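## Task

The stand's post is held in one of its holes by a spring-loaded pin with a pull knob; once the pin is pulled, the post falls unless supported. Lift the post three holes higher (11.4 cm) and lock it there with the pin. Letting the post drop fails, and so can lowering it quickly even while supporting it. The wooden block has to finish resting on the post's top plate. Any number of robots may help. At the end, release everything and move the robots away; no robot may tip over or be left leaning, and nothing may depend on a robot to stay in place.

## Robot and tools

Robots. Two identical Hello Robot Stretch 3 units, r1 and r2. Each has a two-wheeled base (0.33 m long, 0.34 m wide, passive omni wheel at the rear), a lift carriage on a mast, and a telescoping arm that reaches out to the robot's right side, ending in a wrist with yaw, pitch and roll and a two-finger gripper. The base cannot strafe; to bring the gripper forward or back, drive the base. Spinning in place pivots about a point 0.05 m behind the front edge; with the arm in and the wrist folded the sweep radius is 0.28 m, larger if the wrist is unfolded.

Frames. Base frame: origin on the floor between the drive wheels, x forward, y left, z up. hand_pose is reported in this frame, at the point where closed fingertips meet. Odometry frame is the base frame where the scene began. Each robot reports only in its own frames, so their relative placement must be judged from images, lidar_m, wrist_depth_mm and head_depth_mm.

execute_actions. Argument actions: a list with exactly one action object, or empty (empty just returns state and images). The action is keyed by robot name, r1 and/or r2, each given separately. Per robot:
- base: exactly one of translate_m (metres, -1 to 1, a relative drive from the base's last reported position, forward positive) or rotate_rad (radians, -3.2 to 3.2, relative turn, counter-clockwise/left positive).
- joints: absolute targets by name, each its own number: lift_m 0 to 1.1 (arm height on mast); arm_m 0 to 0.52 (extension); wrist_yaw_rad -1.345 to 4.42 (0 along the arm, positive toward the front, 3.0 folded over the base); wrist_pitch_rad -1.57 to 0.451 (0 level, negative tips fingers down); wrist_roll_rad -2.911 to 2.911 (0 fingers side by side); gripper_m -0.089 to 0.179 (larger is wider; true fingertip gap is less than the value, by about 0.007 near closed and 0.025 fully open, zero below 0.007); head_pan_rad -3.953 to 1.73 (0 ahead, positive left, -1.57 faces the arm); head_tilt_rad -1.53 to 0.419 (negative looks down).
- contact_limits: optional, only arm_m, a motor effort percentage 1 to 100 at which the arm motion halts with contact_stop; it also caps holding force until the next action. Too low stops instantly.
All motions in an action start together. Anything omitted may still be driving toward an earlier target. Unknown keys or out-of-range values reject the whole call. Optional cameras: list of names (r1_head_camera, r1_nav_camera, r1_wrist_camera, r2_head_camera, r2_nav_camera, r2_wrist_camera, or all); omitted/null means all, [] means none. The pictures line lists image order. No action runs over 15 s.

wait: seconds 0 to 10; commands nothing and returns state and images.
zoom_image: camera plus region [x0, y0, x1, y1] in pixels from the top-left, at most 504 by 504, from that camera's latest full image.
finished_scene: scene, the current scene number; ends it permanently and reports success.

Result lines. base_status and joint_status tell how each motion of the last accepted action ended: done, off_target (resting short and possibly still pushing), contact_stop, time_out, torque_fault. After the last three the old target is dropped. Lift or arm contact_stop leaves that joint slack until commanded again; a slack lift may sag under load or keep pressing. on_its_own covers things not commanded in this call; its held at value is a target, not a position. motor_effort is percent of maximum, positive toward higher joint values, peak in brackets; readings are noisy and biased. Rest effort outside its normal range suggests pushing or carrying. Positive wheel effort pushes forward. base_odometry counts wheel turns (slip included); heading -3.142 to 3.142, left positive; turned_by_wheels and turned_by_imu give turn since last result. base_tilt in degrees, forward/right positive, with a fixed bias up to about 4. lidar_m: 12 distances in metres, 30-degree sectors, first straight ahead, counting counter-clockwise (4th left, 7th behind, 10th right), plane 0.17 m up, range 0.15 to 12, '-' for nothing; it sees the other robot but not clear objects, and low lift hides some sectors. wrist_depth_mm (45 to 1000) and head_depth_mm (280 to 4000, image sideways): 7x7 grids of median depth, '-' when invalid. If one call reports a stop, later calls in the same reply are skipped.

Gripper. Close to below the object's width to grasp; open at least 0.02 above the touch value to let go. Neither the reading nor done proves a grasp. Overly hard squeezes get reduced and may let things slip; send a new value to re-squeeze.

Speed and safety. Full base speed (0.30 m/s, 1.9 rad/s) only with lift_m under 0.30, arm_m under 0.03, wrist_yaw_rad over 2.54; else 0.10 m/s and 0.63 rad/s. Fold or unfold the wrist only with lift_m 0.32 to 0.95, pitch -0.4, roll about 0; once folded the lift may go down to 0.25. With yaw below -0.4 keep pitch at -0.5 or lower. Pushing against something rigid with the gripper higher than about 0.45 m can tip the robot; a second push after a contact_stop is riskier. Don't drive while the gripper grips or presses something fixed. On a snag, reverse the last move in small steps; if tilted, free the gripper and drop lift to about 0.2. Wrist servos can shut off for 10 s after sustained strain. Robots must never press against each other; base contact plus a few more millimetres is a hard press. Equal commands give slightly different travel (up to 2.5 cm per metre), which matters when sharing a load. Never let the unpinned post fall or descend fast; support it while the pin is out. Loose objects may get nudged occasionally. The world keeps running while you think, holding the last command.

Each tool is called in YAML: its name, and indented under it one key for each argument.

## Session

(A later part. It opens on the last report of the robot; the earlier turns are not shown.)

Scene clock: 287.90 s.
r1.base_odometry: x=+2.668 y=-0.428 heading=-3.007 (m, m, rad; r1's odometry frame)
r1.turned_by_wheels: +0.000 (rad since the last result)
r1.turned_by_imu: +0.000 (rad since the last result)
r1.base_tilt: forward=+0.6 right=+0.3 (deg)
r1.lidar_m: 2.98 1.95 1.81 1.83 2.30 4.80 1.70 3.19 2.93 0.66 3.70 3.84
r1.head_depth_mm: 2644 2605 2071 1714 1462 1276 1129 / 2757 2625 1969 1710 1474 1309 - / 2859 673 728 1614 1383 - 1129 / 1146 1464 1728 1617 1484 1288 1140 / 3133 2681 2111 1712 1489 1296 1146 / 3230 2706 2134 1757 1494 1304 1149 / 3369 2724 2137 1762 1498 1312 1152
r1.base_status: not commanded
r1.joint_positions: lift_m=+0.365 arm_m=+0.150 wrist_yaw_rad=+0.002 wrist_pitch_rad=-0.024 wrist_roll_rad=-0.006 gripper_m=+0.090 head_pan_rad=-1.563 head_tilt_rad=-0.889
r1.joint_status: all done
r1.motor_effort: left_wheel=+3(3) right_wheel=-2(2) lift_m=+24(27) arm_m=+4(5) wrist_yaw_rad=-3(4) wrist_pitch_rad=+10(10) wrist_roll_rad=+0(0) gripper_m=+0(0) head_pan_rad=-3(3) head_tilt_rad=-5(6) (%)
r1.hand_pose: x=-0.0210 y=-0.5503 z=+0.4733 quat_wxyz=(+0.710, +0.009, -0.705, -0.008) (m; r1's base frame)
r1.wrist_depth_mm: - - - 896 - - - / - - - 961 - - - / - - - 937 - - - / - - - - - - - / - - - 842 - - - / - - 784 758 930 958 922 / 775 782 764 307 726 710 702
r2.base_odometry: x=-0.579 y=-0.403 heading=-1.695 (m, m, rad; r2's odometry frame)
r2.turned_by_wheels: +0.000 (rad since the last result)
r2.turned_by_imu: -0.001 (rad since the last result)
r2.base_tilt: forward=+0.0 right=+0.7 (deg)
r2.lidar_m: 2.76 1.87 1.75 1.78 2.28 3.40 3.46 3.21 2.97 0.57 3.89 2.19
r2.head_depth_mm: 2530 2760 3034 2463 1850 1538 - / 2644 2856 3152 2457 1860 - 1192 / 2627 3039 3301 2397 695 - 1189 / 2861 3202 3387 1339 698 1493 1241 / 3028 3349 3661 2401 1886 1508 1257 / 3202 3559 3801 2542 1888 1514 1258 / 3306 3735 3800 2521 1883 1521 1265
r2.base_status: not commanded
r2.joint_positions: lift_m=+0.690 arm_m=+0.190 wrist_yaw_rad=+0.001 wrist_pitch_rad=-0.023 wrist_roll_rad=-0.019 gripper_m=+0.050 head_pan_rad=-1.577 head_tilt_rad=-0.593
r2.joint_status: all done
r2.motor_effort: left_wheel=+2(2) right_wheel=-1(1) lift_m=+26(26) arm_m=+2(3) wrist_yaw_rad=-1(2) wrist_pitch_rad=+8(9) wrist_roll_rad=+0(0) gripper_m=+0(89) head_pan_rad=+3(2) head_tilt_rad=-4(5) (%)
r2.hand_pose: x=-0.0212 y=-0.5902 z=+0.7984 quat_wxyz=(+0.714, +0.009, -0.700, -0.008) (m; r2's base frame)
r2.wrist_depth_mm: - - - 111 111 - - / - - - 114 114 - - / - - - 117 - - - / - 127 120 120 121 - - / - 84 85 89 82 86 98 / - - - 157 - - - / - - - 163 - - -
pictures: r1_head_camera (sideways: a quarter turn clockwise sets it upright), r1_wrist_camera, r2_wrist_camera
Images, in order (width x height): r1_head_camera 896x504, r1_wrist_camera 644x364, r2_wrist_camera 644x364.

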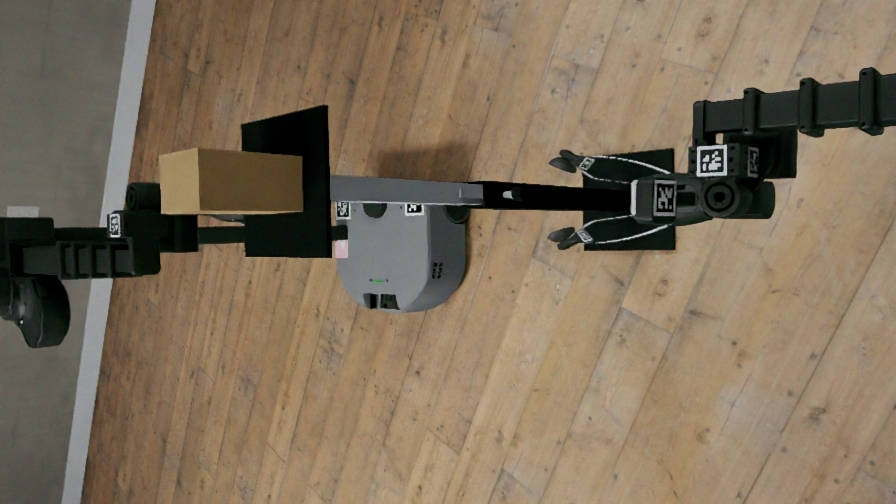

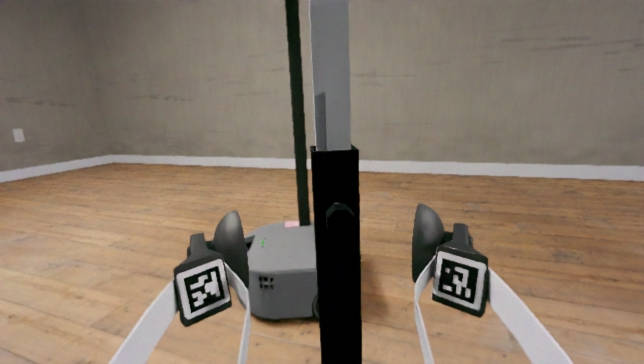

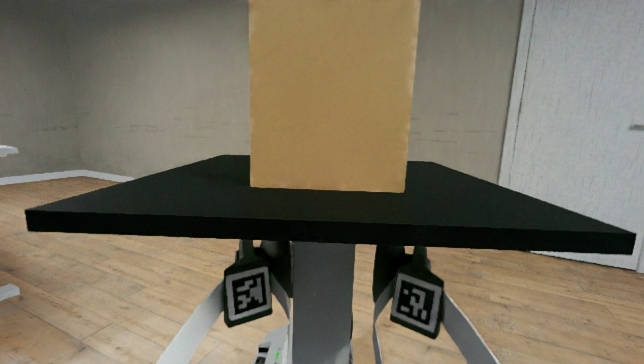

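execute_actions:
  actions:
    - {"r1": {"base": {"translate_m": -0.008}, "joints": {"arm_m": 0.222, "lift_m": 0.355}, "contact_limits": {"arm_m": 12}}, "r2": {"joints": {"lift_m": 0.70}}}
  cameras: ["r2_wrist_camera", "r1_wrist_camera", "r1_head_camera"]

Scene clock: 313.93 s.
r1.base_odometry: x=+2.676 y=-0.427 heading=-3.007 (m, m, rad; r1's odometry frame)
r1.turned_by_wheels: +0.000 (rad since the last result)
r1.turned_by_imu: +0.000 (rad since the last result)
r1.base_tilt: forward=+0.6 right=+0.2 (deg)
r1.lidar_m: 2.97 1.95 1.82 1.83 2.30 4.81 1.69 3.17 2.93 0.66 3.70 3.84
r1.head_depth_mm: 2634 2612 2051 1715 1463 1277 1127 / 2728 2623 2024 1726 1470 1283 1141 / 2870 678 728 1647 1432 1238 1141 / 1048 1433 1727 1620 1481 1290 1140 / 3129 2673 2123 1703 1479 1297 1147 / 3238 2715 2139 1767 1495 1298 1146 / 3360 2728 2165 1768 1499 1305 1150
r1.base_status: done
r1.joint_positions: lift_m=+0.355 arm_m=+0.222 wrist_yaw_rad=+0.002 wrist_pitch_rad=-0.024 wrist_roll_rad=-0.006 gripper_m=+0.090 head_pan_rad=-1.563 head_tilt_rad=-0.889
r1.joint_status: all done
r1.motor_effort: left_wheel=+2(6) right_wheel=-2(5) lift_m=+18(23) arm_m=+4(4) wrist_yaw_rad=-2(2) wrist_pitch_rad=+11(10) wrist_roll_rad=+0(0) gripper_m=+0(0) head_pan_rad=-3(3) head_tilt_rad=-7(6) (%)
r1.contact_limits: arm_m 12 (drawing in: default 26, maximum 43; extending or still: default 36, maximum 59)
r1.hand_pose: x=-0.0210 y=-0.6223 z=+0.4637 quat_wxyz=(+0.710, +0.009, -0.705, -0.008) (m; r1's base frame)
r1.wrist_depth_mm: - - - 185 - - - / - - - 191 - - - / - - - 195 - - - / - - - 196 - - - / - - - 202 - - - / - - 710 213 904 942 891 / 762 773 724 221 712 710 713
r2.base_odometry: x=-0.579 y=-0.403 heading=-1.695 (m, m, rad; r2's odometry frame)
r2.turned_by_wheels: +0.000 (rad since the last result)
r2.turned_by_imu: -0.001 (rad since the last result)
r2.base_tilt: forward=+0.0 right=+0.7 (deg)
r2.lidar_m: 2.75 1.87 1.75 1.78 2.28 3.40 3.45 3.21 2.97 0.57 3.89 2.19
r2.head_depth_mm: 2539 2753 2993 2459 1863 1521 - / 2641 2906 3158 2454 1865 - 1195 / 2599 2970 3259 2372 694 - 1184 / 2869 3166 3388 1370 699 1461 1243 / 3004 3296 3563 2400 1812 1501 1259 / 3109 3577 3801 2532 1894 1520 1263 / 3355 3781 3838 2500 1900 1520 1268
r2.base_status: not commanded
r2.joint_positions: lift_m=+0.700 arm_m=+0.190 wrist_yaw_rad=+0.001 wrist_pitch_rad=-0.023 wrist_roll_rad=-0.019 gripper_m=+0.050 head_pan_rad=-1.577 head_tilt_rad=-0.593
r2.joint_status: all done
r2.motor_effort: left_wheel=+2(2) right_wheel=-2(2) lift_m=+26(26) arm_m=+3(2) wrist_yaw_rad=-2(2) wrist_pitch_rad=+8(8) wrist_roll_rad=+0(0) gripper_m=-1(0) head_pan_rad=+3(2) head_tilt_rad=-5(5) (%)
r2.hand_pose: x=-0.0212 y=-0.5902 z=+0.8084 quat_wxyz=(+0.714, +0.009, -0.700, -0.008) (m; r2's base frame)
r2.wrist_depth_mm: - - - 110 111 - - / - - - 114 115 - - / - - - 117 - - - / - - 155 121 150 - - / - 96 99 101 105 108 - / - - - 156 84 - - / - - - 162 - - -
pictures: r1_head_camera (sideways: a quarter turn clockwise sets it upright), r1_wrist_camera, r2_wrist_camera
Images, in order (width x height): r1_head_camera 896x504, r1_wrist_camera 644x364, r2_wrist_camera 644x364.

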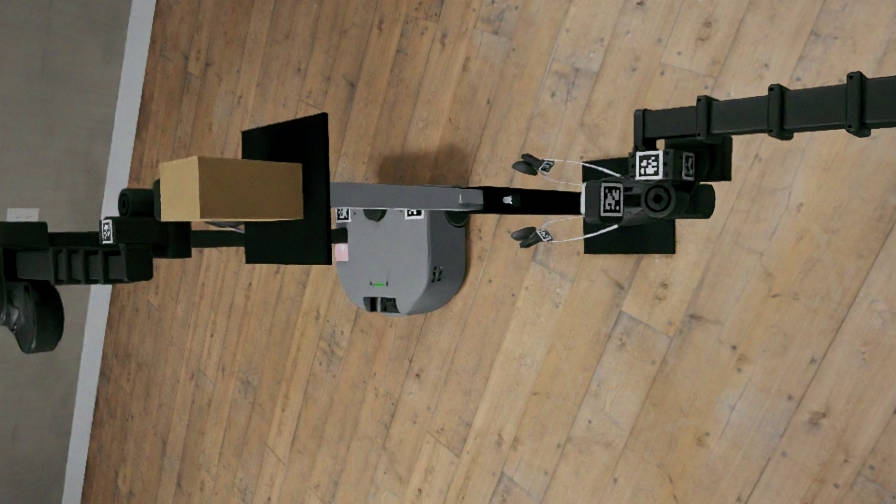

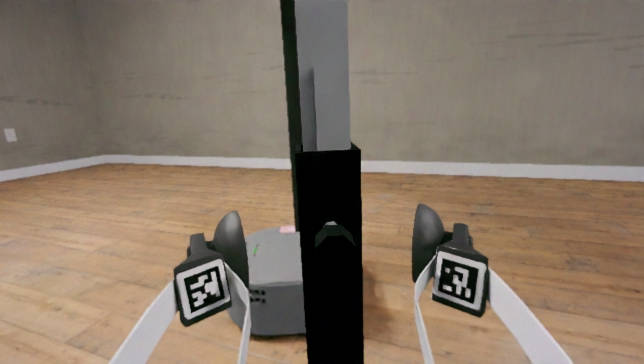

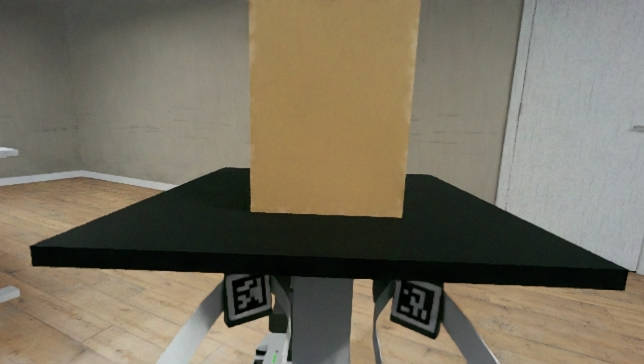

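execute_actions:
  actions:
    - {"r1": {"joints": {"arm_m": 0.232}, "contact_limits": {"arm_m": 12}}, "r2": {"joints": {"lift_m": 0.71}}}
  cameras: ["r2_wrist_camera", "r1_wrist_camera"]

Scene clock: 324.07 s.
r1.base_odometry: x=+2.676 y=-0.427 heading=-3.007 (m, m, rad; r1's odometry frame)
r1.turned_by_wheels: +0.000 (rad since the last result)
r1.turned_by_imu: +0.000 (rad since the last result)
r1.base_tilt: forward=+0.6 right=+0.3 (deg)
r1.lidar_m: 2.97 1.95 1.82 1.84 2.30 4.78 1.69 3.16 2.93 0.66 3.69 3.86
r1.head_depth_mm: 2632 2613 2074 1713 1464 1278 1129 / 2717 2643 2004 1716 1468 1280 1145 / 2816 678 730 1645 1457 1233 1136 / 1005 1468 1724 1620 1476 1289 1136 / 3139 2668 2123 1702 1493 1294 1143 / 3210 2703 2131 1749 1495 1299 1152 / 3387 2733 2144 1768 1503 1305 1155
r1.base_status: not commanded
r1.joint_positions: lift_m=+0.355 arm_m=+0.232 wrist_yaw_rad=+0.002 wrist_pitch_rad=-0.024 wrist_roll_rad=-0.006 gripper_m=+0.090 head_pan_rad=-1.563 head_tilt_rad=-0.889
r1.joint_status: all done
r1.motor_effort: left_wheel=+3(2) right_wheel=-2(2) lift_m=+18(18) arm_m=+4(6) wrist_yaw_rad=-2(3) wrist_pitch_rad=+10(10) wrist_roll_rad=+0(0) gripper_m=+0(0) head_pan_rad=-3(3) head_tilt_rad=-6(6) (%)
r1.contact_limits: arm_m 12 (drawing in: default 26, maximum 43; extending or still: default 36, maximum 59)
r1.hand_pose: x=-0.0210 y=-0.6323 z=+0.4637 quat_wxyz=(+0.710, +0.009, -0.705, -0.008) (m; r1's base frame)
r1.wrist_depth_mm: - - - 175 - - - / - - - 181 - - - / - - - 188 - - - / - - - 185 - - - / - - - 191 - - - / - - 694 201 909 947 885 / 776 757 731 213 735 711 704
r2.base_odometry: x=-0.579 y=-0.403 heading=-1.695 (m, m, rad; r2's odometry frame)
r2.turned_by_wheels: +0.000 (rad since the last result)
r2.turned_by_imu: -0.001 (rad since the last result)
r2.base_tilt: forward=+0.1 right=+0.8 (deg)
r2.lidar_m: 2.75 1.88 1.75 1.77 2.28 3.40 3.45 3.21 2.96 0.57 3.87 2.20
r2.head_depth_mm: 2530 2772 3023 2462 1873 1541 - / 2649 2882 3165 2473 1865 - 1199 / 2620 3028 3312 2343 694 - 1190 / 2860 3157 3364 1371 697 1456 1233 / 3008 3362 3535 2403 1828 1501 1252 / 3186 3567 3808 2539 1870 1514 1257 / 3278 3813 3819 2566 1901 1513 1262
r2.base_status: not commanded
r2.joint_positions: lift_m=+0.710 arm_m=+0.190 wrist_yaw_rad=+0.001 wrist_pitch_rad=-0.024 wrist_roll_rad=-0.019 gripper_m=+0.050 head_pan_rad=-1.577 head_tilt_rad=-0.593
r2.joint_status: all done
r2.motor_effort: left_wheel=+2(2) right_wheel=-1(2) lift_m=+27(27) arm_m=+3(2) wrist_yaw_rad=-1(2) wrist_pitch_rad=+9(9) wrist_roll_rad=+0(0) gripper_m=+0(0) head_pan_rad=+2(2) head_tilt_rad=-5(4) (%)
r2.hand_pose: x=-0.0212 y=-0.5902 z=+0.8181 quat_wxyz=(+0.714, +0.009, -0.700, -0.009) (m; r2's base frame)
r2.wrist_depth_mm: - - - 110 111 - - / - - - 114 115 - - / - - - 117 - - - / - - 198 121 190 - - / - 123 124 123 123 169 - / - 90 87 87 89 91 - / - - - 163 - - -
pictures: r1_wrist_camera, r2_wrist_camera
Images, in order (width x height): r1_wrist_camera 644x364, r2_wrist_camera 644x364.

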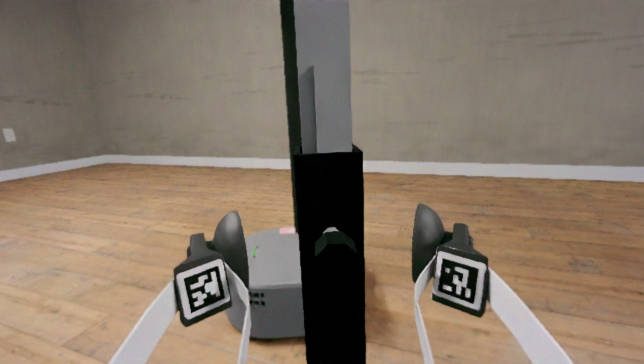

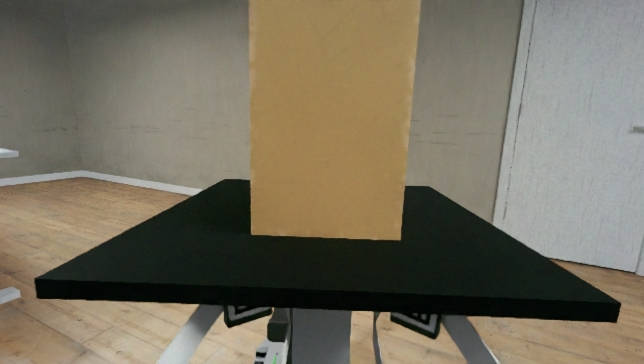

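execute_actions:
  actions:
    - {"r1": {"joints": {"gripper_m": -0.02, "lift_m": 0.352}}, "r2": {"joints": {"lift_m": 0.716}}}
  cameras: ["r1_wrist_camera", "r1_head_camera"]

Scene clock: 337.03 s.
r1.base_odometry: x=+2.676 y=-0.427 heading=-3.007 (m, m, rad; r1's odometry frame)
r1.turned_by_wheels: +0.000 (rad since the last result)
r1.turned_by_imu: +0.000 (rad since the last result)
r1.base_tilt: forward=+0.6 right=+0.2 (deg)
r1.lidar_m: 2.98 1.95 1.81 1.84 2.30 4.78 1.68 3.16 2.93 0.65 3.70 3.84
r1.head_depth_mm: 2618 2613 2082 1707 1463 1275 1129 / 2732 2629 2020 1712 1471 1283 1151 / 2837 678 729 1640 1470 1239 1138 / 1000 1462 1739 1620 1483 1290 1139 / 3153 2677 2110 1704 1490 1291 1144 / 3240 2690 2120 1741 1496 1298 1150 / 3370 2744 2141 1767 1497 1302 1152
r1.base_status: not commanded
r1.joint_positions: lift_m=+0.352 arm_m=+0.232 wrist_yaw_rad=-0.006 wrist_pitch_rad=-0.023 wrist_roll_rad=-0.006 gripper_m=-0.019 head_pan_rad=-1.563 head_tilt_rad=-0.889
r1.joint_status: all done
r1.motor_effort: left_wheel=+2(2) right_wheel=+0(2) lift_m=+18(16) arm_m=+3(4) wrist_yaw_rad=+7(8) wrist_pitch_rad=+10(10) wrist_roll_rad=+0(0) gripper_m=-16(91) head_pan_rad=-3(3) head_tilt_rad=-7(5) (%)
r1.hand_pose: x=-0.0229 y=-0.6324 z=+0.4610 quat_wxyz=(+0.709, +0.006, -0.705, -0.010) (m; r1's base frame)
r1.wrist_depth_mm: - - - 175 - - - / - - - 181 - - - / - - - 188 - - - / - - - 185 - - - / - - - 190 - - - / - - 925 202 983 887 880 / 780 760 708 212 695 716 688
r2.base_odometry: x=-0.579 y=-0.403 heading=-1.695 (m, m, rad; r2's odometry frame)
r2.turned_by_wheels: +0.000 (rad since the last result)
r2.turned_by_imu: -0.001 (rad since the last result)
r2.base_tilt: forward=+0.1 right=+0.7 (deg)
r2.lidar_m: 2.75 1.87 1.75 1.77 2.28 3.39 3.46 3.22 2.97 0.57 3.89 2.20
r2.head_depth_mm: 2524 2752 3002 2453 1848 1524 - / 2621 2838 3127 2494 1859 - 1224 / 2639 3018 3258 2362 695 - 1205 / 2841 3137 3368 1369 687 1493 1229 / 2997 3342 3598 2387 1820 1505 1257 / 3233 3542 3791 2530 1885 1515 1262 / 3330 3737 3856 2528 1892 1527 1263
r2.base_status: not commanded
r2.joint_positions: lift_m=+0.716 arm_m=+0.190 wrist_yaw_rad=+0.001 wrist_pitch_rad=-0.045 wrist_roll_rad=-0.019 gripper_m=+0.050 head_pan_rad=-1.577 head_tilt_rad=-0.593
r2.joint_status: all done
r2.motor_effort: left_wheel=+2(2) right_wheel=-1(2) lift_m=+29(28) arm_m=+3(3) wrist_yaw_rad=-2(2) wrist_pitch_rad=+16(16) wrist_roll_rad=+0(0) gripper_m=+0(0) head_pan_rad=+2(3) head_tilt_rad=-5(5) (%)
r2.hand_pose: x=-0.0212 y=-0.5895 z=+0.8188 quat_wxyz=(+0.714, +0.017, -0.700, -0.016) (m; r2's base frame)
r2.wrist_depth_mm: - - - 109 110 - - / - - - 113 113 - - / - - - 116 - - - / - - 197 121 188 - - / - 127 124 123 124 - - / - 88 89 91 93 94 - / - - - 165 - - -
pictures: r1_head_camera (sideways: a quarter turn clockwise sets it upright), r1_wrist_camera
Images, in order (width x height): r1_head_camera 896x504, r1_wrist_camera 644x364.

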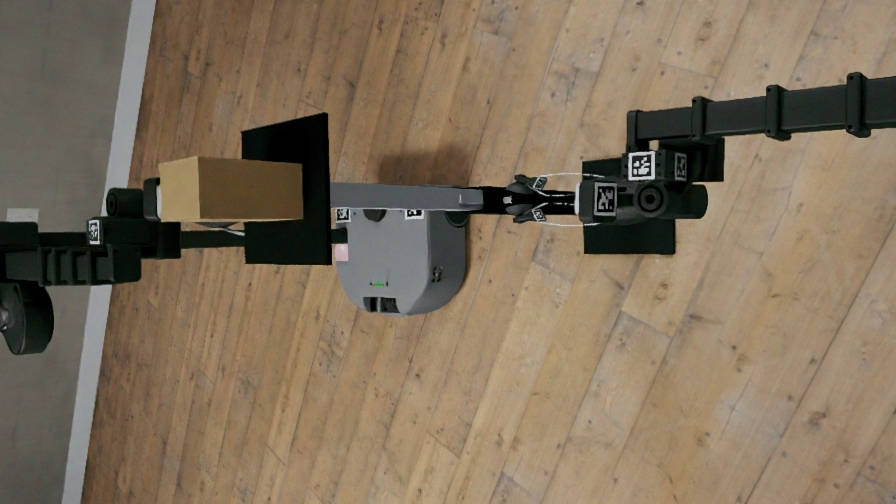

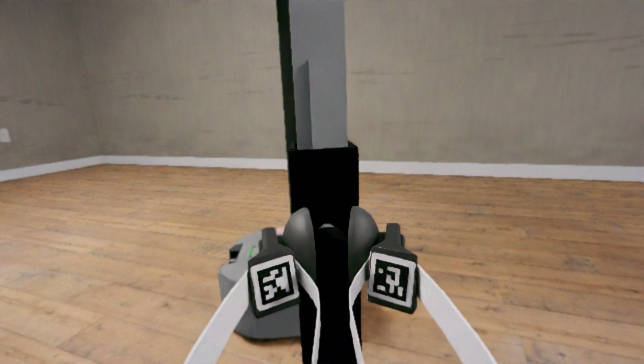

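execute_actions:
  actions:
    - {"r2": {"joints": {"gripper_m": -0.03}}}
  cameras: []

execute_actions:
  actions:
    - {"r1": {"joints": {"arm_m": 0.212}}}
  cameras: ["r1_wrist_camera", "r1_head_camera"]

Scene clock: 345.53 s.
r1.base_odometry: x=+2.676 y=-0.427 heading=-3.007 (m, m, rad; r1's odometry frame)
r1.turned_by_wheels: +0.000 (rad since the last result)
r1.turned_by_imu: +0.000 (rad since the last result)
r1.base_tilt: forward=+0.6 right=+0.3 (deg)
r1.lidar_m: 2.96 1.94 1.81 1.83 2.30 4.82 1.69 3.17 2.93 0.66 3.69 3.86
r1.head_depth_mm: 2634 2607 2070 1706 1465 1273 1128 / 2734 2636 2010 1719 1473 1275 1153 / 2848 680 729 1641 1474 1236 1140 / 1002 1463 1733 1621 1481 1289 1142 / 3137 2692 2113 1693 1485 1289 1149 / 3215 2700 2114 1766 1492 1303 1154 / 3391 2736 2150 1769 1500 1306 1154
r1.base_status: not commanded
r1.joint_positions: lift_m=+0.352 arm_m=+0.232 wrist_yaw_rad=-0.006 wrist_pitch_rad=-0.022 wrist_roll_rad=-0.006 gripper_m=-0.019 head_pan_rad=-1.563 head_tilt_rad=-0.889
r1.joint_status: not commanded
r1.motor_effort: left_wheel=+2(1) right_wheel=+0(1) lift_m=+18(18) arm_m=+2(3) wrist_yaw_rad=+7(7) wrist_pitch_rad=+9(10) wrist_roll_rad=+0(0) gripper_m=-16(16) head_pan_rad=-4(3) head_tilt_rad=-6(6) (%)
r1.hand_pose: x=-0.0229 y=-0.6324 z=+0.4611 quat_wxyz=(+0.709, +0.006, -0.705, -0.010) (m; r1's base frame)
r1.wrist_depth_mm: - - - 176 - - - / - - - 180 - - - / - - - 187 - - - / - - - 185 - - - / - - - 189 - - - / - - 897 200 976 881 890 / 773 758 707 212 719 729 695
r2.base_odometry: x=-0.579 y=-0.403 heading=-1.695 (m, m, rad; r2's odometry frame)
r2.turned_by_wheels: +0.000 (rad since the last result)
r2.turned_by_imu: -0.001 (rad since the last result)
r2.base_tilt: forward=+0.0 right=+0.8 (deg)
r2.lidar_m: 2.75 1.87 1.75 1.78 2.28 3.40 3.46 3.22 2.97 0.57 3.88 2.20
r2.head_depth_mm: 2519 2739 3033 2446 1854 1527 - / 2655 2850 3127 2484 1861 - 1222 / 2601 3034 3241 2370 694 - 1195 / 2886 3131 3418 1383 687 1477 1222 / 2986 3334 3526 2416 1820 1505 1259 / 3238 3564 3780 2538 1897 1521 1263 / 3342 3785 3774 2590 1886 1513 1263
r2.base_status: not commanded
r2.joint_positions: lift_m=+0.716 arm_m=+0.190 wrist_yaw_rad=+0.009 wrist_pitch_rad=-0.046 wrist_roll_rad=-0.019 gripper_m=-0.029 head_pan_rad=-1.577 head_tilt_rad=-0.593
r2.joint_status: all done
r2.motor_effort: left_wheel=+5(4) right_wheel=-4(4) lift_m=+28(28) arm_m=+0(2) wrist_yaw_rad=-10(10) wrist_pitch_rad=+16(16) wrist_roll_rad=+0(0) gripper_m=-29(100) head_pan_rad=+2(2) head_tilt_rad=-5(5) (%)
r2.hand_pose: x=-0.0191 y=-0.5898 z=+0.8185 quat_wxyz=(+0.714, +0.020, -0.700, -0.013) (m; r2's base frame)
r2.wrist_depth_mm: - - - 108 108 - - / - - - 111 112 - - / - - - 116 116 - - / - - 195 119 186 - - / - 136 124 122 123 152 - / - 88 89 90 92 94 - / - - - 164 - - -
pictures: none
No camera images: the call's "cameras" was empty. Leave "cameras" out to get every camera's image.

Scene clock: 346.57 s.
r1.base_odometry: x=+2.676 y=-0.427 heading=-3.007 (m, m, rad; r1's odometry frame)
r1.turned_by_wheels: +0.000 (rad since the last result)
r1.turned_by_imu: +0.000 (rad since the last result)
r1.base_tilt: forward=+0.6 right=+0.2 (deg)
r1.lidar_m: 2.98 1.94 1.81 1.83 2.30 4.81 1.69 3.17 2.93 0.65 3.71 3.86
r1.head_depth_mm: 2637 2599 2055 1709 1464 1276 1130 / 2736 2604 2016 1723 1467 1277 1144 / 2832 680 730 1648 1479 - 1135 / 1002 1460 1730 1613 1487 1287 1140 / 3146 2676 2116 1698 1487 1296 1149 / 3261 2698 2136 1759 1498 1300 1147 / 3378 2740 2145 1763 1498 1306 1153
r1.base_status: not commanded
r1.joint_positions: lift_m=+0.352 arm_m=+0.212 wrist_yaw_rad=-0.006 wrist_pitch_rad=-0.020 wrist_roll_rad=-0.006 gripper_m=-0.019 head_pan_rad=-1.563 head_tilt_rad=-0.889
r1.joint_status: all done
r1.motor_effort: left_wheel=+2(2) right_wheel=+0(1) lift_m=+18(18) arm_m=-3(5) wrist_yaw_rad=+7(7) wrist_pitch_rad=+9(10) wrist_roll_rad=+0(0) gripper_m=-12(16) head_pan_rad=-3(3) head_tilt_rad=-5(7) (%)
r1.hand_pose: x=-0.0229 y=-0.6129 z=+0.4616 quat_wxyz=(+0.709, +0.005, -0.705, -0.010) (m; r1's base frame)
r1.wrist_depth_mm: - - - 193 - - - / - - - 201 - - - / - - - 227 - - - / - - - 205 - - - / - - - - - - - / - - 908 224 951 899 901 / 779 761 729 235 725 701 702
r2.base_odometry: x=-0.579 y=-0.403 heading=-1.695 (m, m, rad; r2's odometry frame)
r2.turned_by_wheels: +0.000 (rad since the last result)
r2.turned_by_imu: +0.000 (rad since the last result)
r2.base_tilt: forward=+0.0 right=+0.8 (deg)
r2.lidar_m: 2.75 1.87 1.75 1.78 2.28 3.39 3.47 3.20 2.97 0.57 3.88 2.20
r2.head_depth_mm: 2538 2773 3035 2453 1862 1523 - / 2646 2907 3095 2473 1869 - 1224 / 2589 3007 3270 2368 693 - 1195 / 2843 3122 3416 1371 686 1471 1235 / 3019 3358 3577 2426 1817 1497 1256 / 3132 3578 3770 2503 1884 1508 1263 / 3334 3752 3839 2557 1889 1515 1268
r2.base_status: not commanded
r2.joint_positions: lift_m=+0.716 arm_m=+0.190 wrist_yaw_rad=+0.009 wrist_pitch_rad=-0.046 wrist_roll_rad=-0.019 gripper_m=-0.025 head_pan_rad=-1.577 head_tilt_rad=-0.593
r2.joint_status: not commanded
r2.on_its_own: gripper_m is held at -0.023, not at your -0.030, by its stall guard, which is still easing
r2.motor_effort: left_wheel=+4(4) right_wheel=-5(4) lift_m=+28(28) arm_m=+0(0) wrist_yaw_rad=-10(10) wrist_pitch_rad=+16(17) wrist_roll_rad=+0(0) gripper_m=-4(28) head_pan_rad=+2(2) head_tilt_rad=-4(4) (%)
r2.hand_pose: x=-0.0191 y=-0.5898 z=+0.8185 quat_wxyz=(+0.714, +0.020, -0.700, -0.013) (m; r2's base frame)
r2.wrist_depth_mm: - - - 108 108 - - / - - - 111 112 - - / - - - 115 116 - - / - - 196 119 186 - - / - 136 123 122 123 152 - / - 88 89 91 92 94 - / - - - 164 - - -
pictures: r1_head_camera (sideways: a quarter turn clockwise sets it upright), r1_wrist_camera
Images, in order (width x height): r1_head_camera 896x504, r1_wrist_camera 644x364.

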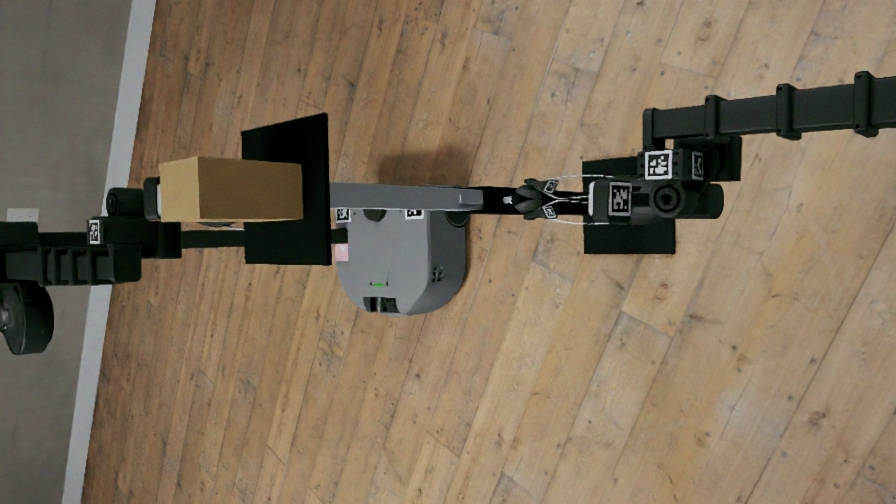

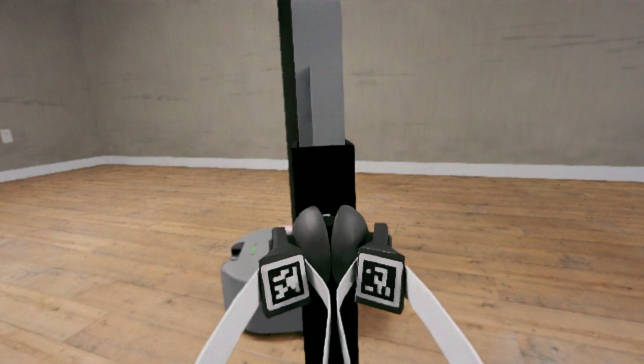

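execute_actions:
  actions:
    - {"r1": {"joints": {"gripper_m": 0.06}}}
  cameras: []

execute_actions:
  actions:
    - {"r1": {"joints": {"arm_m": 0.255}, "contact_limits": {"arm_m": 10}}}
  cameras: ["r1_wrist_camera", "r1_head_camera"]

Scene clock: 359.67 s.
r1.base_odometry: x=+2.676 y=-0.427 heading=-3.007 (m, m, rad; r1's odometry frame)
r1.turned_by_wheels: +0.000 (rad since the last result)
r1.turned_by_imu: +0.000 (rad since the last result)
r1.base_tilt: forward=+0.5 right=+0.2 (deg)
r1.lidar_m: 2.97 1.95 1.82 1.83 2.30 4.82 1.69 3.19 2.93 0.66 3.68 3.85
r1.head_depth_mm: 2632 2616 2065 1716 1465 1273 1128 / 2751 2605 2012 1717 1463 1280 1143 / 2843 678 729 1645 1437 - 1142 / 1001 1463 1729 1615 1476 1292 1142 / 3172 2684 2123 1702 1485 1297 1148 / 3184 2695 2121 1757 1495 1297 1148 / 3415 2757 2148 1768 1502 1308 1153
r1.base_status: not commanded
r1.joint_positions: lift_m=+0.352 arm_m=+0.212 wrist_yaw_rad=-0.003 wrist_pitch_rad=-0.020 wrist_roll_rad=-0.006 gripper_m=+0.060 head_pan_rad=-1.563 head_tilt_rad=-0.889
r1.joint_status: all done
r1.motor_effort: left_wheel=+2(2) right_wheel=-1(1) lift_m=+18(18) arm_m=-3(3) wrist_yaw_rad=+3(7) wrist_pitch_rad=+9(9) wrist_roll_rad=+0(0) gripper_m=+0(79) head_pan_rad=-3(3) head_tilt_rad=-6(6) (%)
r1.hand_pose: x=-0.0222 y=-0.6129 z=+0.4616 quat_wxyz=(+0.710, +0.006, -0.705, -0.009) (m; r1's base frame)
r1.wrist_depth_mm: - - - 193 - - - / - - - 864 - - - / - - - 228 - - - / - - - 206 - - - / - - - 213 - - - / - - - 225 875 911 888 / 778 778 731 235 717 722 698
r2.base_odometry: x=-0.579 y=-0.403 heading=-1.695 (m, m, rad; r2's odometry frame)
r2.turned_by_wheels: +0.000 (rad since the last result)
r2.turned_by_imu: -0.001 (rad since the last result)
r2.base_tilt: forward=+0.0 right=+0.8 (deg)
r2.lidar_m: 2.74 1.87 1.75 1.77 2.29 3.40 3.47 3.19 2.97 0.57 3.91 2.20
r2.head_depth_mm: 2517 2745 3043 2477 1853 1527 - / 2649 2915 3146 2455 1866 - 1216 / 2655 3035 3267 2363 694 - 1198 / 2811 3138 3363 1369 687 1491 1236 / 3002 3330 3555 2410 1839 1505 1266 / 3188 3531 3727 2509 1879 1522 1261 / 3305 3781 3804 2527 1884 1511 1267
r2.base_status: not commanded
r2.joint_positions: lift_m=+0.716 arm_m=+0.190 wrist_yaw_rad=+0.009 wrist_pitch_rad=-0.046 wrist_roll_rad=-0.019 gripper_m=-0.016 head_pan_rad=-1.577 head_tilt_rad=-0.593
r2.joint_status: not commanded
r2.on_its_own: gripper_m is held at -0.017, not at your -0.030, by its stall guard, which is not easing now
r2.motor_effort: left_wheel=+4(4) right_wheel=-5(5) lift_m=+29(28) arm_m=+0(0) wrist_yaw_rad=-10(9) wrist_pitch_rad=+16(16) wrist_roll_rad=+0(0) gripper_m=-22(22) head_pan_rad=+2(3) head_tilt_rad=-5(5) (%)
r2.hand_pose: x=-0.0191 y=-0.5898 z=+0.8185 quat_wxyz=(+0.714, +0.020, -0.700, -0.013) (m; r2's base frame)
r2.wrist_depth_mm: - - - 108 108 - - / - - - 112 112 - - / - - - 115 116 - - / - - 195 119 186 - - / - 136 124 122 123 152 - / - 88 89 90 92 94 - / - - - 164 - - -
pictures: none
No camera images: the call's "cameras" was empty. Leave "cameras" out to get every camera's image.

Scene clock: 361.07 s.
r1.base_odometry: x=+2.676 y=-0.427 heading=-3.007 (m, m, rad; r1's odometry frame)
r1.turned_by_wheels: +0.000 (rad since the last result)
r1.turned_by_imu: +0.000 (rad since the last result)
r1.base_tilt: forward=+0.6 right=+0.3 (deg)
r1.lidar_m: 2.99 1.95 1.82 1.83 2.30 4.81 1.69 3.16 2.93 0.66 3.70 3.85
r1.head_depth_mm: 2623 2616 2071 1713 1456 1271 1130 / 2751 2615 2006 1718 1471 1288 1154 / 2832 679 729 1643 1476 1237 1137 / 1002 1464 1739 1620 1479 1295 1142 / 3130 2680 2119 1698 1486 1297 1142 / 3225 2696 2129 1759 1488 1302 1150 / 3383 2731 2153 1769 1495 1303 1152
r1.base_status: not commanded
r1.joint_positions: lift_m=+0.352 arm_m=+0.255 wrist_yaw_rad=-0.003 wrist_pitch_rad=-0.020 wrist_roll_rad=-0.006 gripper_m=+0.060 head_pan_rad=-1.563 head_tilt_rad=-0.889
r1.joint_status: all done
r1.motor_effort: left_wheel=+2(1) right_wheel=-1(1) lift_m=+18(18) arm_m=+4(4) wrist_yaw_rad=+3(3) wrist_pitch_rad=+9(9) wrist_roll_rad=+0(0) gripper_m=+0(0) head_pan_rad=-3(3) head_tilt_rad=-6(6) (%)
r1.contact_limits: arm_m 10 (drawing in: default 26, maximum 43; extending or still: default 36, maximum 59)
r1.hand_pose: x=-0.0221 y=-0.6554 z=+0.4616 quat_wxyz=(+0.710, +0.007, -0.705, -0.008) (m; r1's base frame)
r1.wrist_depth_mm: - - - 154 - - - / - - - 158 - - - / - - - 164 - - - / - - - 162 - - - / - - - 166 - - - / - - - 172 879 914 918 / 785 762 689 183 710 715 728
r2.base_odometry: x=-0.579 y=-0.403 heading=-1.695 (m, m, rad; r2's odometry frame)
r2.turned_by_wheels: +0.000 (rad since the last result)
r2.turned_by_imu: +0.000 (rad since the last result)
r2.base_tilt: forward=+0.0 right=+0.8 (deg)
r2.lidar_m: 2.75 1.88 1.75 1.78 2.28 3.39 3.46 3.21 2.97 0.57 3.88 2.20
r2.head_depth_mm: 2521 2733 2982 2454 1872 1537 - / 2648 2899 3105 2491 1863 - 1217 / 2639 3062 3230 2383 694 - 1197 / 2862 3116 3404 1372 687 1486 1230 / 3020 3297 3572 2405 1827 1504 1255 / 3131 3511 3764 2500 1887 1514 1263 / 3384 3755 3790 2515 1890 1530 1271
r2.base_status: not commanded
r2.joint_positions: lift_m=+0.716 arm_m=+0.190 wrist_yaw_rad=+0.009 wrist_pitch_rad=-0.046 wrist_roll_rad=-0.019 gripper_m=-0.016 head_pan_rad=-1.577 head_tilt_rad=-0.593
r2.joint_status: not commanded
r2.on_its_own: gripper_m is held at -0.017, not at your -0.030, by its stall guard, which is not easing now
r2.motor_effort: left_wheel=+4(4) right_wheel=-5(4) lift_m=+28(28) arm_m=+0(1) wrist_yaw_rad=-9(10) wrist_pitch_rad=+16(16) wrist_roll_rad=+0(0) gripper_m=-22(23) head_pan_rad=+2(2) head_tilt_rad=-5(5) (%)
r2.hand_pose: x=-0.0191 y=-0.5898 z=+0.8185 quat_wxyz=(+0.714, +0.020, -0.700, -0.013) (m; r2's base frame)
r2.wrist_depth_mm: - - - 108 108 - - / - - - 111 112 - - / - - - 115 116 - - / - - 196 119 186 - - / - 136 124 122 123 152 - / - 88 89 91 92 94 - / - - - 164 - - -
pictures: r1_head_camera (sideways: a quarter turn clockwise sets it upright), r1_wrist_camera
Images, in order (width x height): r1_head_camera 896x504, r1_wrist_camera 644x364.

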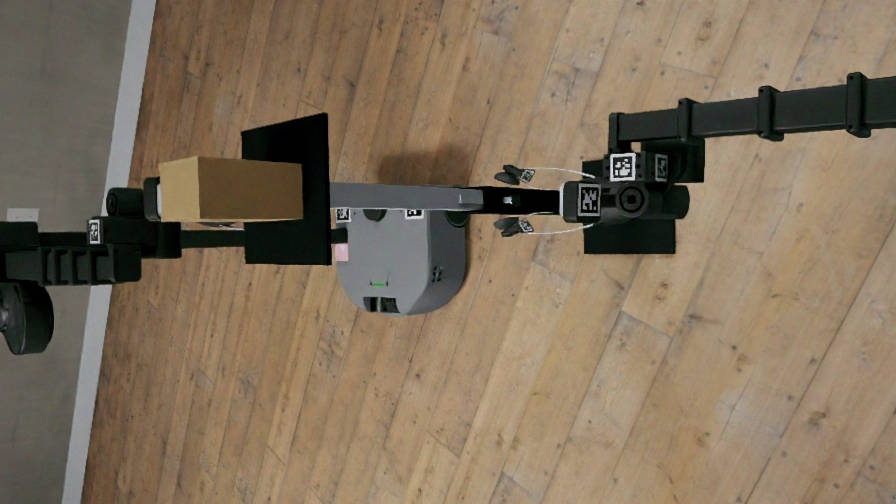

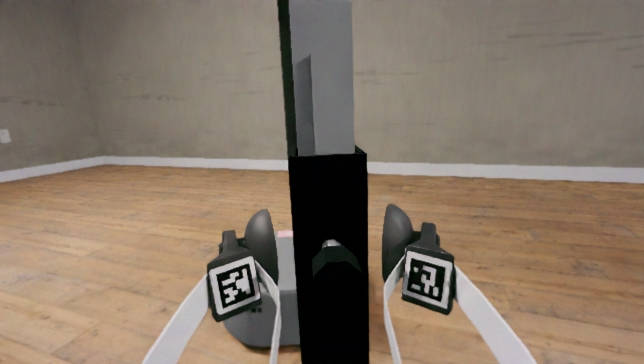

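zoom_image:
  camera: "r1_head_camera"
  region: [440, 140, 620, 260]

Region (440, 140, 620, 260) of r1_head_camera's 896x504 image, scaled by 2.800, with more detail than that image has.

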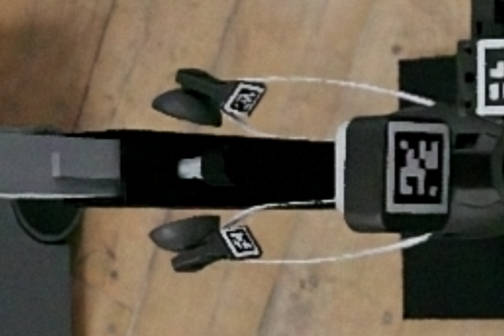

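execute_actions:
  actions:
    - {"r1": {"joints": {"arm_m": 0.243}}}
  cameras: []

execute_actions:
  actions:
    - {"r1": {"joints": {"gripper_m": -0.025}}}
  cameras: ["r1_wrist_camera", "r1_head_camera"]

Scene clock: 386.10 s.
r1.base_odometry: x=+2.676 y=-0.427 heading=-3.007 (m, m, rad; r1's odometry frame)
r1.turned_by_wheels: +0.000 (rad since the last result)
r1.turned_by_imu: +0.000 (rad since the last result)
r1.base_tilt: forward=+0.7 right=+0.2 (deg)
r1.lidar_m: 2.97 1.95 1.82 1.83 2.30 4.80 1.69 3.16 2.93 0.66 3.71 3.86
r1.head_depth_mm: 2644 2608 2080 1712 1465 1276 1127 / 2735 2631 2010 1719 1470 1279 1143 / 2833 678 728 1645 1474 1244 1141 / 1004 1469 1728 1626 1482 1291 1139 / 3112 2685 2119 1706 1484 1297 1147 / 3220 2694 2141 1756 1496 1298 1149 / 3373 2722 2136 1766 1502 1306 1156
r1.base_status: not commanded
r1.joint_positions: lift_m=+0.352 arm_m=+0.243 wrist_yaw_rad=-0.003 wrist_pitch_rad=-0.020 wrist_roll_rad=-0.006 gripper_m=+0.060 head_pan_rad=-1.563 head_tilt_rad=-0.889
r1.joint_status: all done
r1.motor_effort: left_wheel=+2(2) right_wheel=-1(1) lift_m=+18(18) arm_m=-3(4) wrist_yaw_rad=+3(3) wrist_pitch_rad=+9(9) wrist_roll_rad=+0(0) gripper_m=+0(0) head_pan_rad=-3(3) head_tilt_rad=-6(6) (%)
r1.hand_pose: x=-0.0221 y=-0.6439 z=+0.4616 quat_wxyz=(+0.710, +0.007, -0.705, -0.008) (m; r1's base frame)
r1.wrist_depth_mm: - - - 165 - - - / - - - 168 - - - / - - - 176 - - - / - - - 174 - - - / - - - 179 - - - / - - - 190 871 906 879 / 764 766 697 197 732 708 685
r2.base_odometry: x=-0.579 y=-0.403 heading=-1.695 (m, m, rad; r2's odometry frame)
r2.turned_by_wheels: +0.000 (rad since the last result)
r2.turned_by_imu: -0.001 (rad since the last result)
r2.base_tilt: forward=+0.0 right=+0.7 (deg)
r2.lidar_m: 2.74 1.86 1.75 1.77 2.28 3.40 3.46 3.21 2.97 0.57 3.87 2.19
r2.head_depth_mm: 2541 2760 3013 2459 1861 1532 - / 2610 2907 3165 2475 1858 - 1222 / 2647 3016 3256 2403 691 - 1190 / 2899 3172 3376 1369 683 1469 1226 / 2977 3354 3523 2385 1809 1510 1262 / 3164 3568 3786 2501 1886 1526 1261 / 3383 3739 3769 2512 1911 1513 1264
r2.base_status: not commanded
r2.joint_positions: lift_m=+0.716 arm_m=+0.190 wrist_yaw_rad=+0.009 wrist_pitch_rad=-0.046 wrist_roll_rad=-0.019 gripper_m=-0.016 head_pan_rad=-1.577 head_tilt_rad=-0.593
r2.joint_status: not commanded
r2.on_its_own: gripper_m is held at -0.017, not at your -0.030, by its stall guard, which is not easing now
r2.motor_effort: left_wheel=+4(4) right_wheel=-5(4) lift_m=+29(28) arm_m=+0(0) wrist_yaw_rad=-9(10) wrist_pitch_rad=+16(16) wrist_roll_rad=+0(0) gripper_m=-23(23) head_pan_rad=+2(2) head_tilt_rad=-5(5) (%)
r2.hand_pose: x=-0.0191 y=-0.5898 z=+0.8185 quat_wxyz=(+0.714, +0.020, -0.700, -0.013) (m; r2's base frame)
r2.wrist_depth_mm: - - - 108 108 - - / - - - 112 112 - - / - - - 115 116 - - / - - 195 120 186 - - / - 136 123 122 123 152 - / - 88 89 90 92 94 - / - - - 163 - - -
pictures: none
No camera images: the call's "cameras" was empty. Leave "cameras" out to get every camera's image.

Scene clock: 387.43 s.
r1.base_odometry: x=+2.676 y=-0.427 heading=-3.007 (m, m, rad; r1's odometry frame)
r1.turned_by_wheels: +0.000 (rad since the last result)
r1.turned_by_imu: +0.000 (rad since the last result)
r1.base_tilt: forward=+0.7 right=+0.3 (deg)
r1.lidar_m: 2.98 1.94 1.82 1.83 2.30 4.81 1.69 3.17 2.93 0.66 3.69 3.85
r1.head_depth_mm: 2642 2601 2077 1713 1461 1274 1127 / 2723 2632 2003 1724 1468 1279 1143 / 2830 679 729 1646 1477 1242 1138 / 1004 1462 1732 1615 1481 1289 1142 / 3148 2715 2113 1706 1489 1297 1140 / 3224 2693 2132 1758 1497 1304 1147 / 3336 2736 2130 1769 1501 1305 1152
r1.base_status: not commanded
r1.joint_positions: lift_m=+0.352 arm_m=+0.243 wrist_yaw_rad=-0.002 wrist_pitch_rad=-0.021 wrist_roll_rad=-0.006 gripper_m=-0.024 head_pan_rad=-1.563 head_tilt_rad=-0.889
r1.joint_status: all done
r1.motor_effort: left_wheel=+1(2) right_wheel=+1(1) lift_m=+18(18) arm_m=+2(3) wrist_yaw_rad=+3(4) wrist_pitch_rad=+9(9) wrist_roll_rad=+0(0) gripper_m=-20(93) head_pan_rad=-3(3) head_tilt_rad=-5(6) (%)
r1.hand_pose: x=-0.0221 y=-0.6436 z=+0.4615 quat_wxyz=(+0.710, +0.007, -0.705, -0.008) (m; r1's base frame)
r1.wrist_depth_mm: - - - 165 - - - / - - - 170 - - - / - - - 176 - - - / - - - 173 - - - / - - - 177 - - - / - - 960 189 921 903 857 / 768 753 716 198 717 711 707
r2.base_odometry: x=-0.579 y=-0.403 heading=-1.695 (m, m, rad; r2's odometry frame)
r2.turned_by_wheels: +0.000 (rad since the last result)
r2.turned_by_imu: +0.000 (rad since the last result)
r2.base_tilt: forward=+0.0 right=+0.8 (deg)
r2.lidar_m: 2.75 1.87 1.75 1.78 2.27 3.40 3.44 3.22 2.98 0.57 3.91 2.19
r2.head_depth_mm: 2531 2752 3001 2462 1862 1532 - / 2649 2905 3166 2491 1856 - 1220 / 2624 3023 3252 2404 693 - 1195 / 2879 3146 3400 1366 685 1493 1232 / 3021 3358 3516 2417 1831 1505 1256 / 3185 3590 3768 2526 1876 1531 1267 / 3387 3743 3887 2528 1893 1521 1268
r2.base_status: not commanded
r2.joint_positions: lift_m=+0.716 arm_m=+0.190 wrist_yaw_rad=+0.009 wrist_pitch_rad=-0.046 wrist_roll_rad=-0.019 gripper_m=-0.016 head_pan_rad=-1.577 head_tilt_rad=-0.593
r2.joint_status: not commanded
r2.on_its_own: gripper_m is held at -0.017, not at your -0.030, by its stall guard, which is not easing now
r2.motor_effort: left_wheel=+4(4) right_wheel=-5(4) lift_m=+28(28) arm_m=+0(0) wrist_yaw_rad=-10(10) wrist_pitch_rad=+17(16) wrist_roll_rad=+0(0) gripper_m=-22(23) head_pan_rad=+2(2) head_tilt_rad=-5(4) (%)
r2.hand_pose: x=-0.0191 y=-0.5898 z=+0.8185 quat_wxyz=(+0.714, +0.020, -0.700, -0.013) (m; r2's base frame)
r2.wrist_depth_mm: - - - 108 108 - - / - - - 111 112 - - / - - - 115 116 - - / - - 194 119 186 - - / - 136 124 122 123 153 - / - 87 89 91 92 94 - / - - - 164 - - -
pictures: r1_head_camera (sideways: a quarter turn clockwise sets it upright), r1_wrist_camera
Images, in order (width x height): r1_head_camera 896x504, r1_wrist_camera 644x364.

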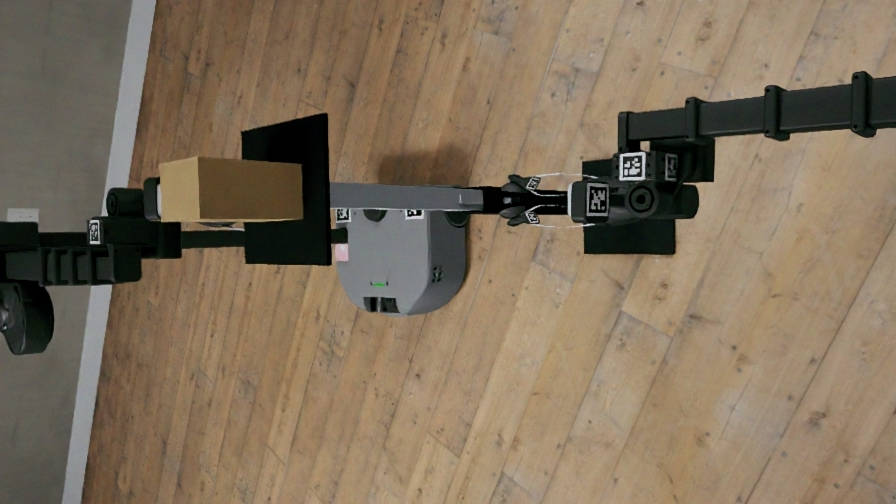

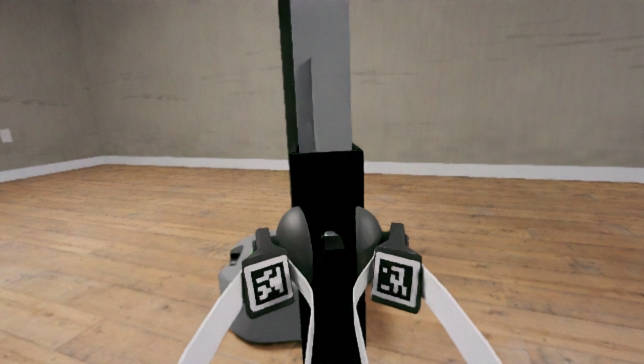

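execute_actions:
  actions:
    - {"r1": {"joints": {"arm_m": 0.228}}}
  cameras: ["r1_wrist_camera", "r1_head_camera"]

Scene clock: 391.93 s.
r1.base_odometry: x=+2.676 y=-0.427 heading=-3.007 (m, m, rad; r1's odometry frame)
r1.turned_by_wheels: +0.000 (rad since the last result)
r1.turned_by_imu: +0.000 (rad since the last result)
r1.base_tilt: forward=+0.6 right=+0.3 (deg)
r1.lidar_m: 2.97 1.95 1.81 1.83 2.30 4.82 1.69 3.16 2.93 0.66 3.71 3.85
r1.head_depth_mm: 2637 2605 2065 1713 1464 1269 1128 / 2753 2650 2019 1717 1472 1277 1133 / 2830 680 730 1646 1458 1239 1137 / 1006 1464 1736 1618 1480 1291 1143 / 3154 2695 2111 1701 1498 1298 1146 / 3195 2709 2123 1758 1495 1294 1150 / 3368 2717 2141 1770 1502 1308 1153
r1.base_status: not commanded
r1.joint_positions: lift_m=+0.352 arm_m=+0.228 wrist_yaw_rad=-0.006 wrist_pitch_rad=-0.016 wrist_roll_rad=-0.006 gripper_m=-0.024 head_pan_rad=-1.563 head_tilt_rad=-0.889
r1.joint_status: all done
r1.motor_effort: left_wheel=+1(1) right_wheel=+1(1) lift_m=+18(18) arm_m=-4(8) wrist_yaw_rad=+7(8) wrist_pitch_rad=+7(8) wrist_roll_rad=+0(0) gripper_m=-17(19) head_pan_rad=-3(3) head_tilt_rad=-6(4) (%)
r1.hand_pose: x=-0.0229 y=-0.6292 z=+0.4628 quat_wxyz=(+0.710, +0.004, -0.705, -0.008) (m; r1's base frame)
r1.wrist_depth_mm: - - - 179 - - - / - - - 186 - - - / - - - 213 - - - / - - - 189 - - - / - - - 193 - - - / - - 924 205 - 918 902 / 772 769 704 215 711 714 717
r2.base_odometry: x=-0.579 y=-0.403 heading=-1.695 (m, m, rad; r2's odometry frame)
r2.turned_by_wheels: +0.000 (rad since the last result)
r2.turned_by_imu: -0.001 (rad since the last result)
r2.base_tilt: forward=+0.0 right=+0.7 (deg)
r2.lidar_m: 2.74 1.87 1.75 1.78 2.27 3.40 3.44 3.21 2.98 0.57 3.89 2.20
r2.head_depth_mm: 2508 2710 3011 2461 1871 1525 - / 2641 2880 3149 2510 1861 - 1230 / 2637 3018 3250 2388 693 - 1204 / 2835 3143 3432 1375 686 1488 1233 / 3016 3310 3613 2400 1822 1506 1252 / 3195 3577 3730 2525 1897 1511 1266 / 3361 3773 3882 2558 1901 1517 1268
r2.base_status: not commanded
r2.joint_positions: lift_m=+0.716 arm_m=+0.190 wrist_yaw_rad=+0.009 wrist_pitch_rad=-0.046 wrist_roll_rad=-0.019 gripper_m=-0.016 head_pan_rad=-1.577 head_tilt_rad=-0.593
r2.joint_status: not commanded
r2.on_its_own: gripper_m is held at -0.017, not at your -0.030, by its stall guard, which is not easing now
r2.motor_effort: left_wheel=+4(4) right_wheel=-5(5) lift_m=+28(28) arm_m=+0(0) wrist_yaw_rad=-10(9) wrist_pitch_rad=+16(16) wrist_roll_rad=+0(0) gripper_m=-23(23) head_pan_rad=+2(2) head_tilt_rad=-5(5) (%)
r2.hand_pose: x=-0.0191 y=-0.5898 z=+0.8185 quat_wxyz=(+0.714, +0.020, -0.700, -0.013) (m; r2's base frame)
r2.wrist_depth_mm: - - - 108 108 - - / - - - 112 112 - - / - - - 115 116 - - / - - 195 119 186 - - / - 136 124 122 123 151 - / - 88 89 90 92 94 - / - - - 163 - - -
pictures: r1_head_camera (sideways: a quarter turn clockwise sets it upright), r1_wrist_camera
Images, in order (width x height): r1_head_camera 896x504, r1_wrist_camera 644x364.

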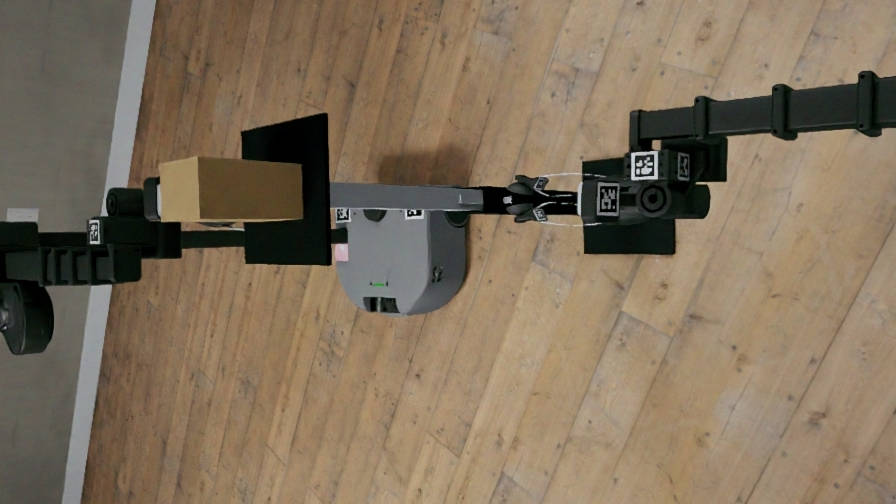

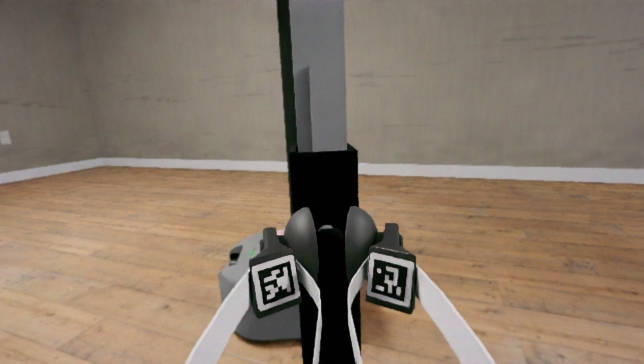

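execute_actions:
  actions:
    - {"r1": {"joints": {"gripper_m": 0.06}}, "r2": {"joints": {"lift_m": 0.724}}}
  cameras: []

Scene clock: 401.40 s.
r1.base_odometry: x=+2.676 y=-0.427 heading=-3.007 (m, m, rad; r1's odometry frame)
r1.turned_by_wheels: +0.000 (rad since the last result)
r1.turned_by_imu: +0.000 (rad since the last result)
r1.base_tilt: forward=+0.6 right=+0.2 (deg)
r1.lidar_m: 2.98 1.95 1.81 1.83 2.30 4.82 1.69 3.17 2.93 0.66 3.71 3.86
r1.head_depth_mm: 2642 2597 2060 1717 1459 1270 1124 / 2735 2627 2014 1725 1467 1280 1139 / 2825 679 728 1646 1433 1233 1134 / 921 2393 1738 1621 1476 1292 1140 / 3167 2680 2123 1700 1479 1295 1145 / 3198 2714 2118 1756 1493 1301 1145 / 3392 2733 2149 1760 1503 1305 1151
r1.base_status: not commanded
r1.joint_positions: lift_m=+0.352 arm_m=+0.228 wrist_yaw_rad=-0.003 wrist_pitch_rad=-0.019 wrist_roll_rad=-0.006 gripper_m=+0.060 head_pan_rad=-1.563 head_tilt_rad=-0.889
r1.joint_status: all done
r1.motor_effort: left_wheel=+1(1) right_wheel=-2(1) lift_m=+18(18) arm_m=-3(4) wrist_yaw_rad=+4(7) wrist_pitch_rad=+8(8) wrist_roll_rad=+0(0) gripper_m=+0(78) head_pan_rad=-3(3) head_tilt_rad=-6(6) (%)
r1.hand_pose: x=-0.0222 y=-0.6290 z=+0.4620 quat_wxyz=(+0.710, +0.006, -0.705, -0.008) (m; r1's base frame)
r1.wrist_depth_mm: - - - 179 - - - / - - - 821 - - - / - - - 190 - - - / - - - 189 - - - / - - - 194 - - - / - - - 205 854 902 896 / 778 768 698 214 719 712 707
r2.base_odometry: x=-0.579 y=-0.403 heading=-1.695 (m, m, rad; r2's odometry frame)
r2.turned_by_wheels: +0.000 (rad since the last result)
r2.turned_by_imu: -0.001 (rad since the last result)
r2.base_tilt: forward=+0.0 right=+0.8 (deg)
r2.lidar_m: 2.75 1.87 1.75 1.78 2.28 3.40 3.45 3.19 2.97 0.57 3.90 2.19
r2.head_depth_mm: 2522 2730 3032 2459 1867 1533 - / 2638 2858 3173 2505 1851 - 1189 / 2625 3014 3281 2383 670 - 1194 / 2864 3177 3385 1362 685 1476 1229 / 3036 3352 3520 2417 1821 1507 1248 / 3170 3529 3754 2540 1888 1511 1260 / 3319 3761 3787 2533 1904 1515 1264
r2.base_status: not commanded
r2.joint_positions: lift_m=+0.723 arm_m=+0.190 wrist_yaw_rad=+0.009 wrist_pitch_rad=-0.074 wrist_roll_rad=-0.019 gripper_m=-0.016 head_pan_rad=-1.577 head_tilt_rad=-0.593
r2.joint_status: all done
r2.on_its_own: gripper_m is held at -0.017, not at your -0.030, by its stall guard, which is not easing now
r2.motor_effort: left_wheel=+4(4) right_wheel=-5(5) lift_m=+31(31) arm_m=-1(1) wrist_yaw_rad=-10(10) wrist_pitch_rad=+26(27) wrist_roll_rad=+0(0) gripper_m=-23(23) head_pan_rad=+2(2) head_tilt_rad=-5(5) (%)
r2.hand_pose: x=-0.0191 y=-0.5888 z=+0.8193 quat_wxyz=(+0.714, +0.030, -0.700, -0.023) (m; r2's base frame)
r2.wrist_depth_mm: - - - 106 106 - - / - - - 110 111 - - / - - - 114 115 - - / - - 191 119 183 - - / - 139 124 123 124 153 - / - 91 93 94 96 98 - / - - - 167 - - -
pictures: none
No camera images: the call's "cameras" was empty. Leave "cameras" out to get every camera's image.


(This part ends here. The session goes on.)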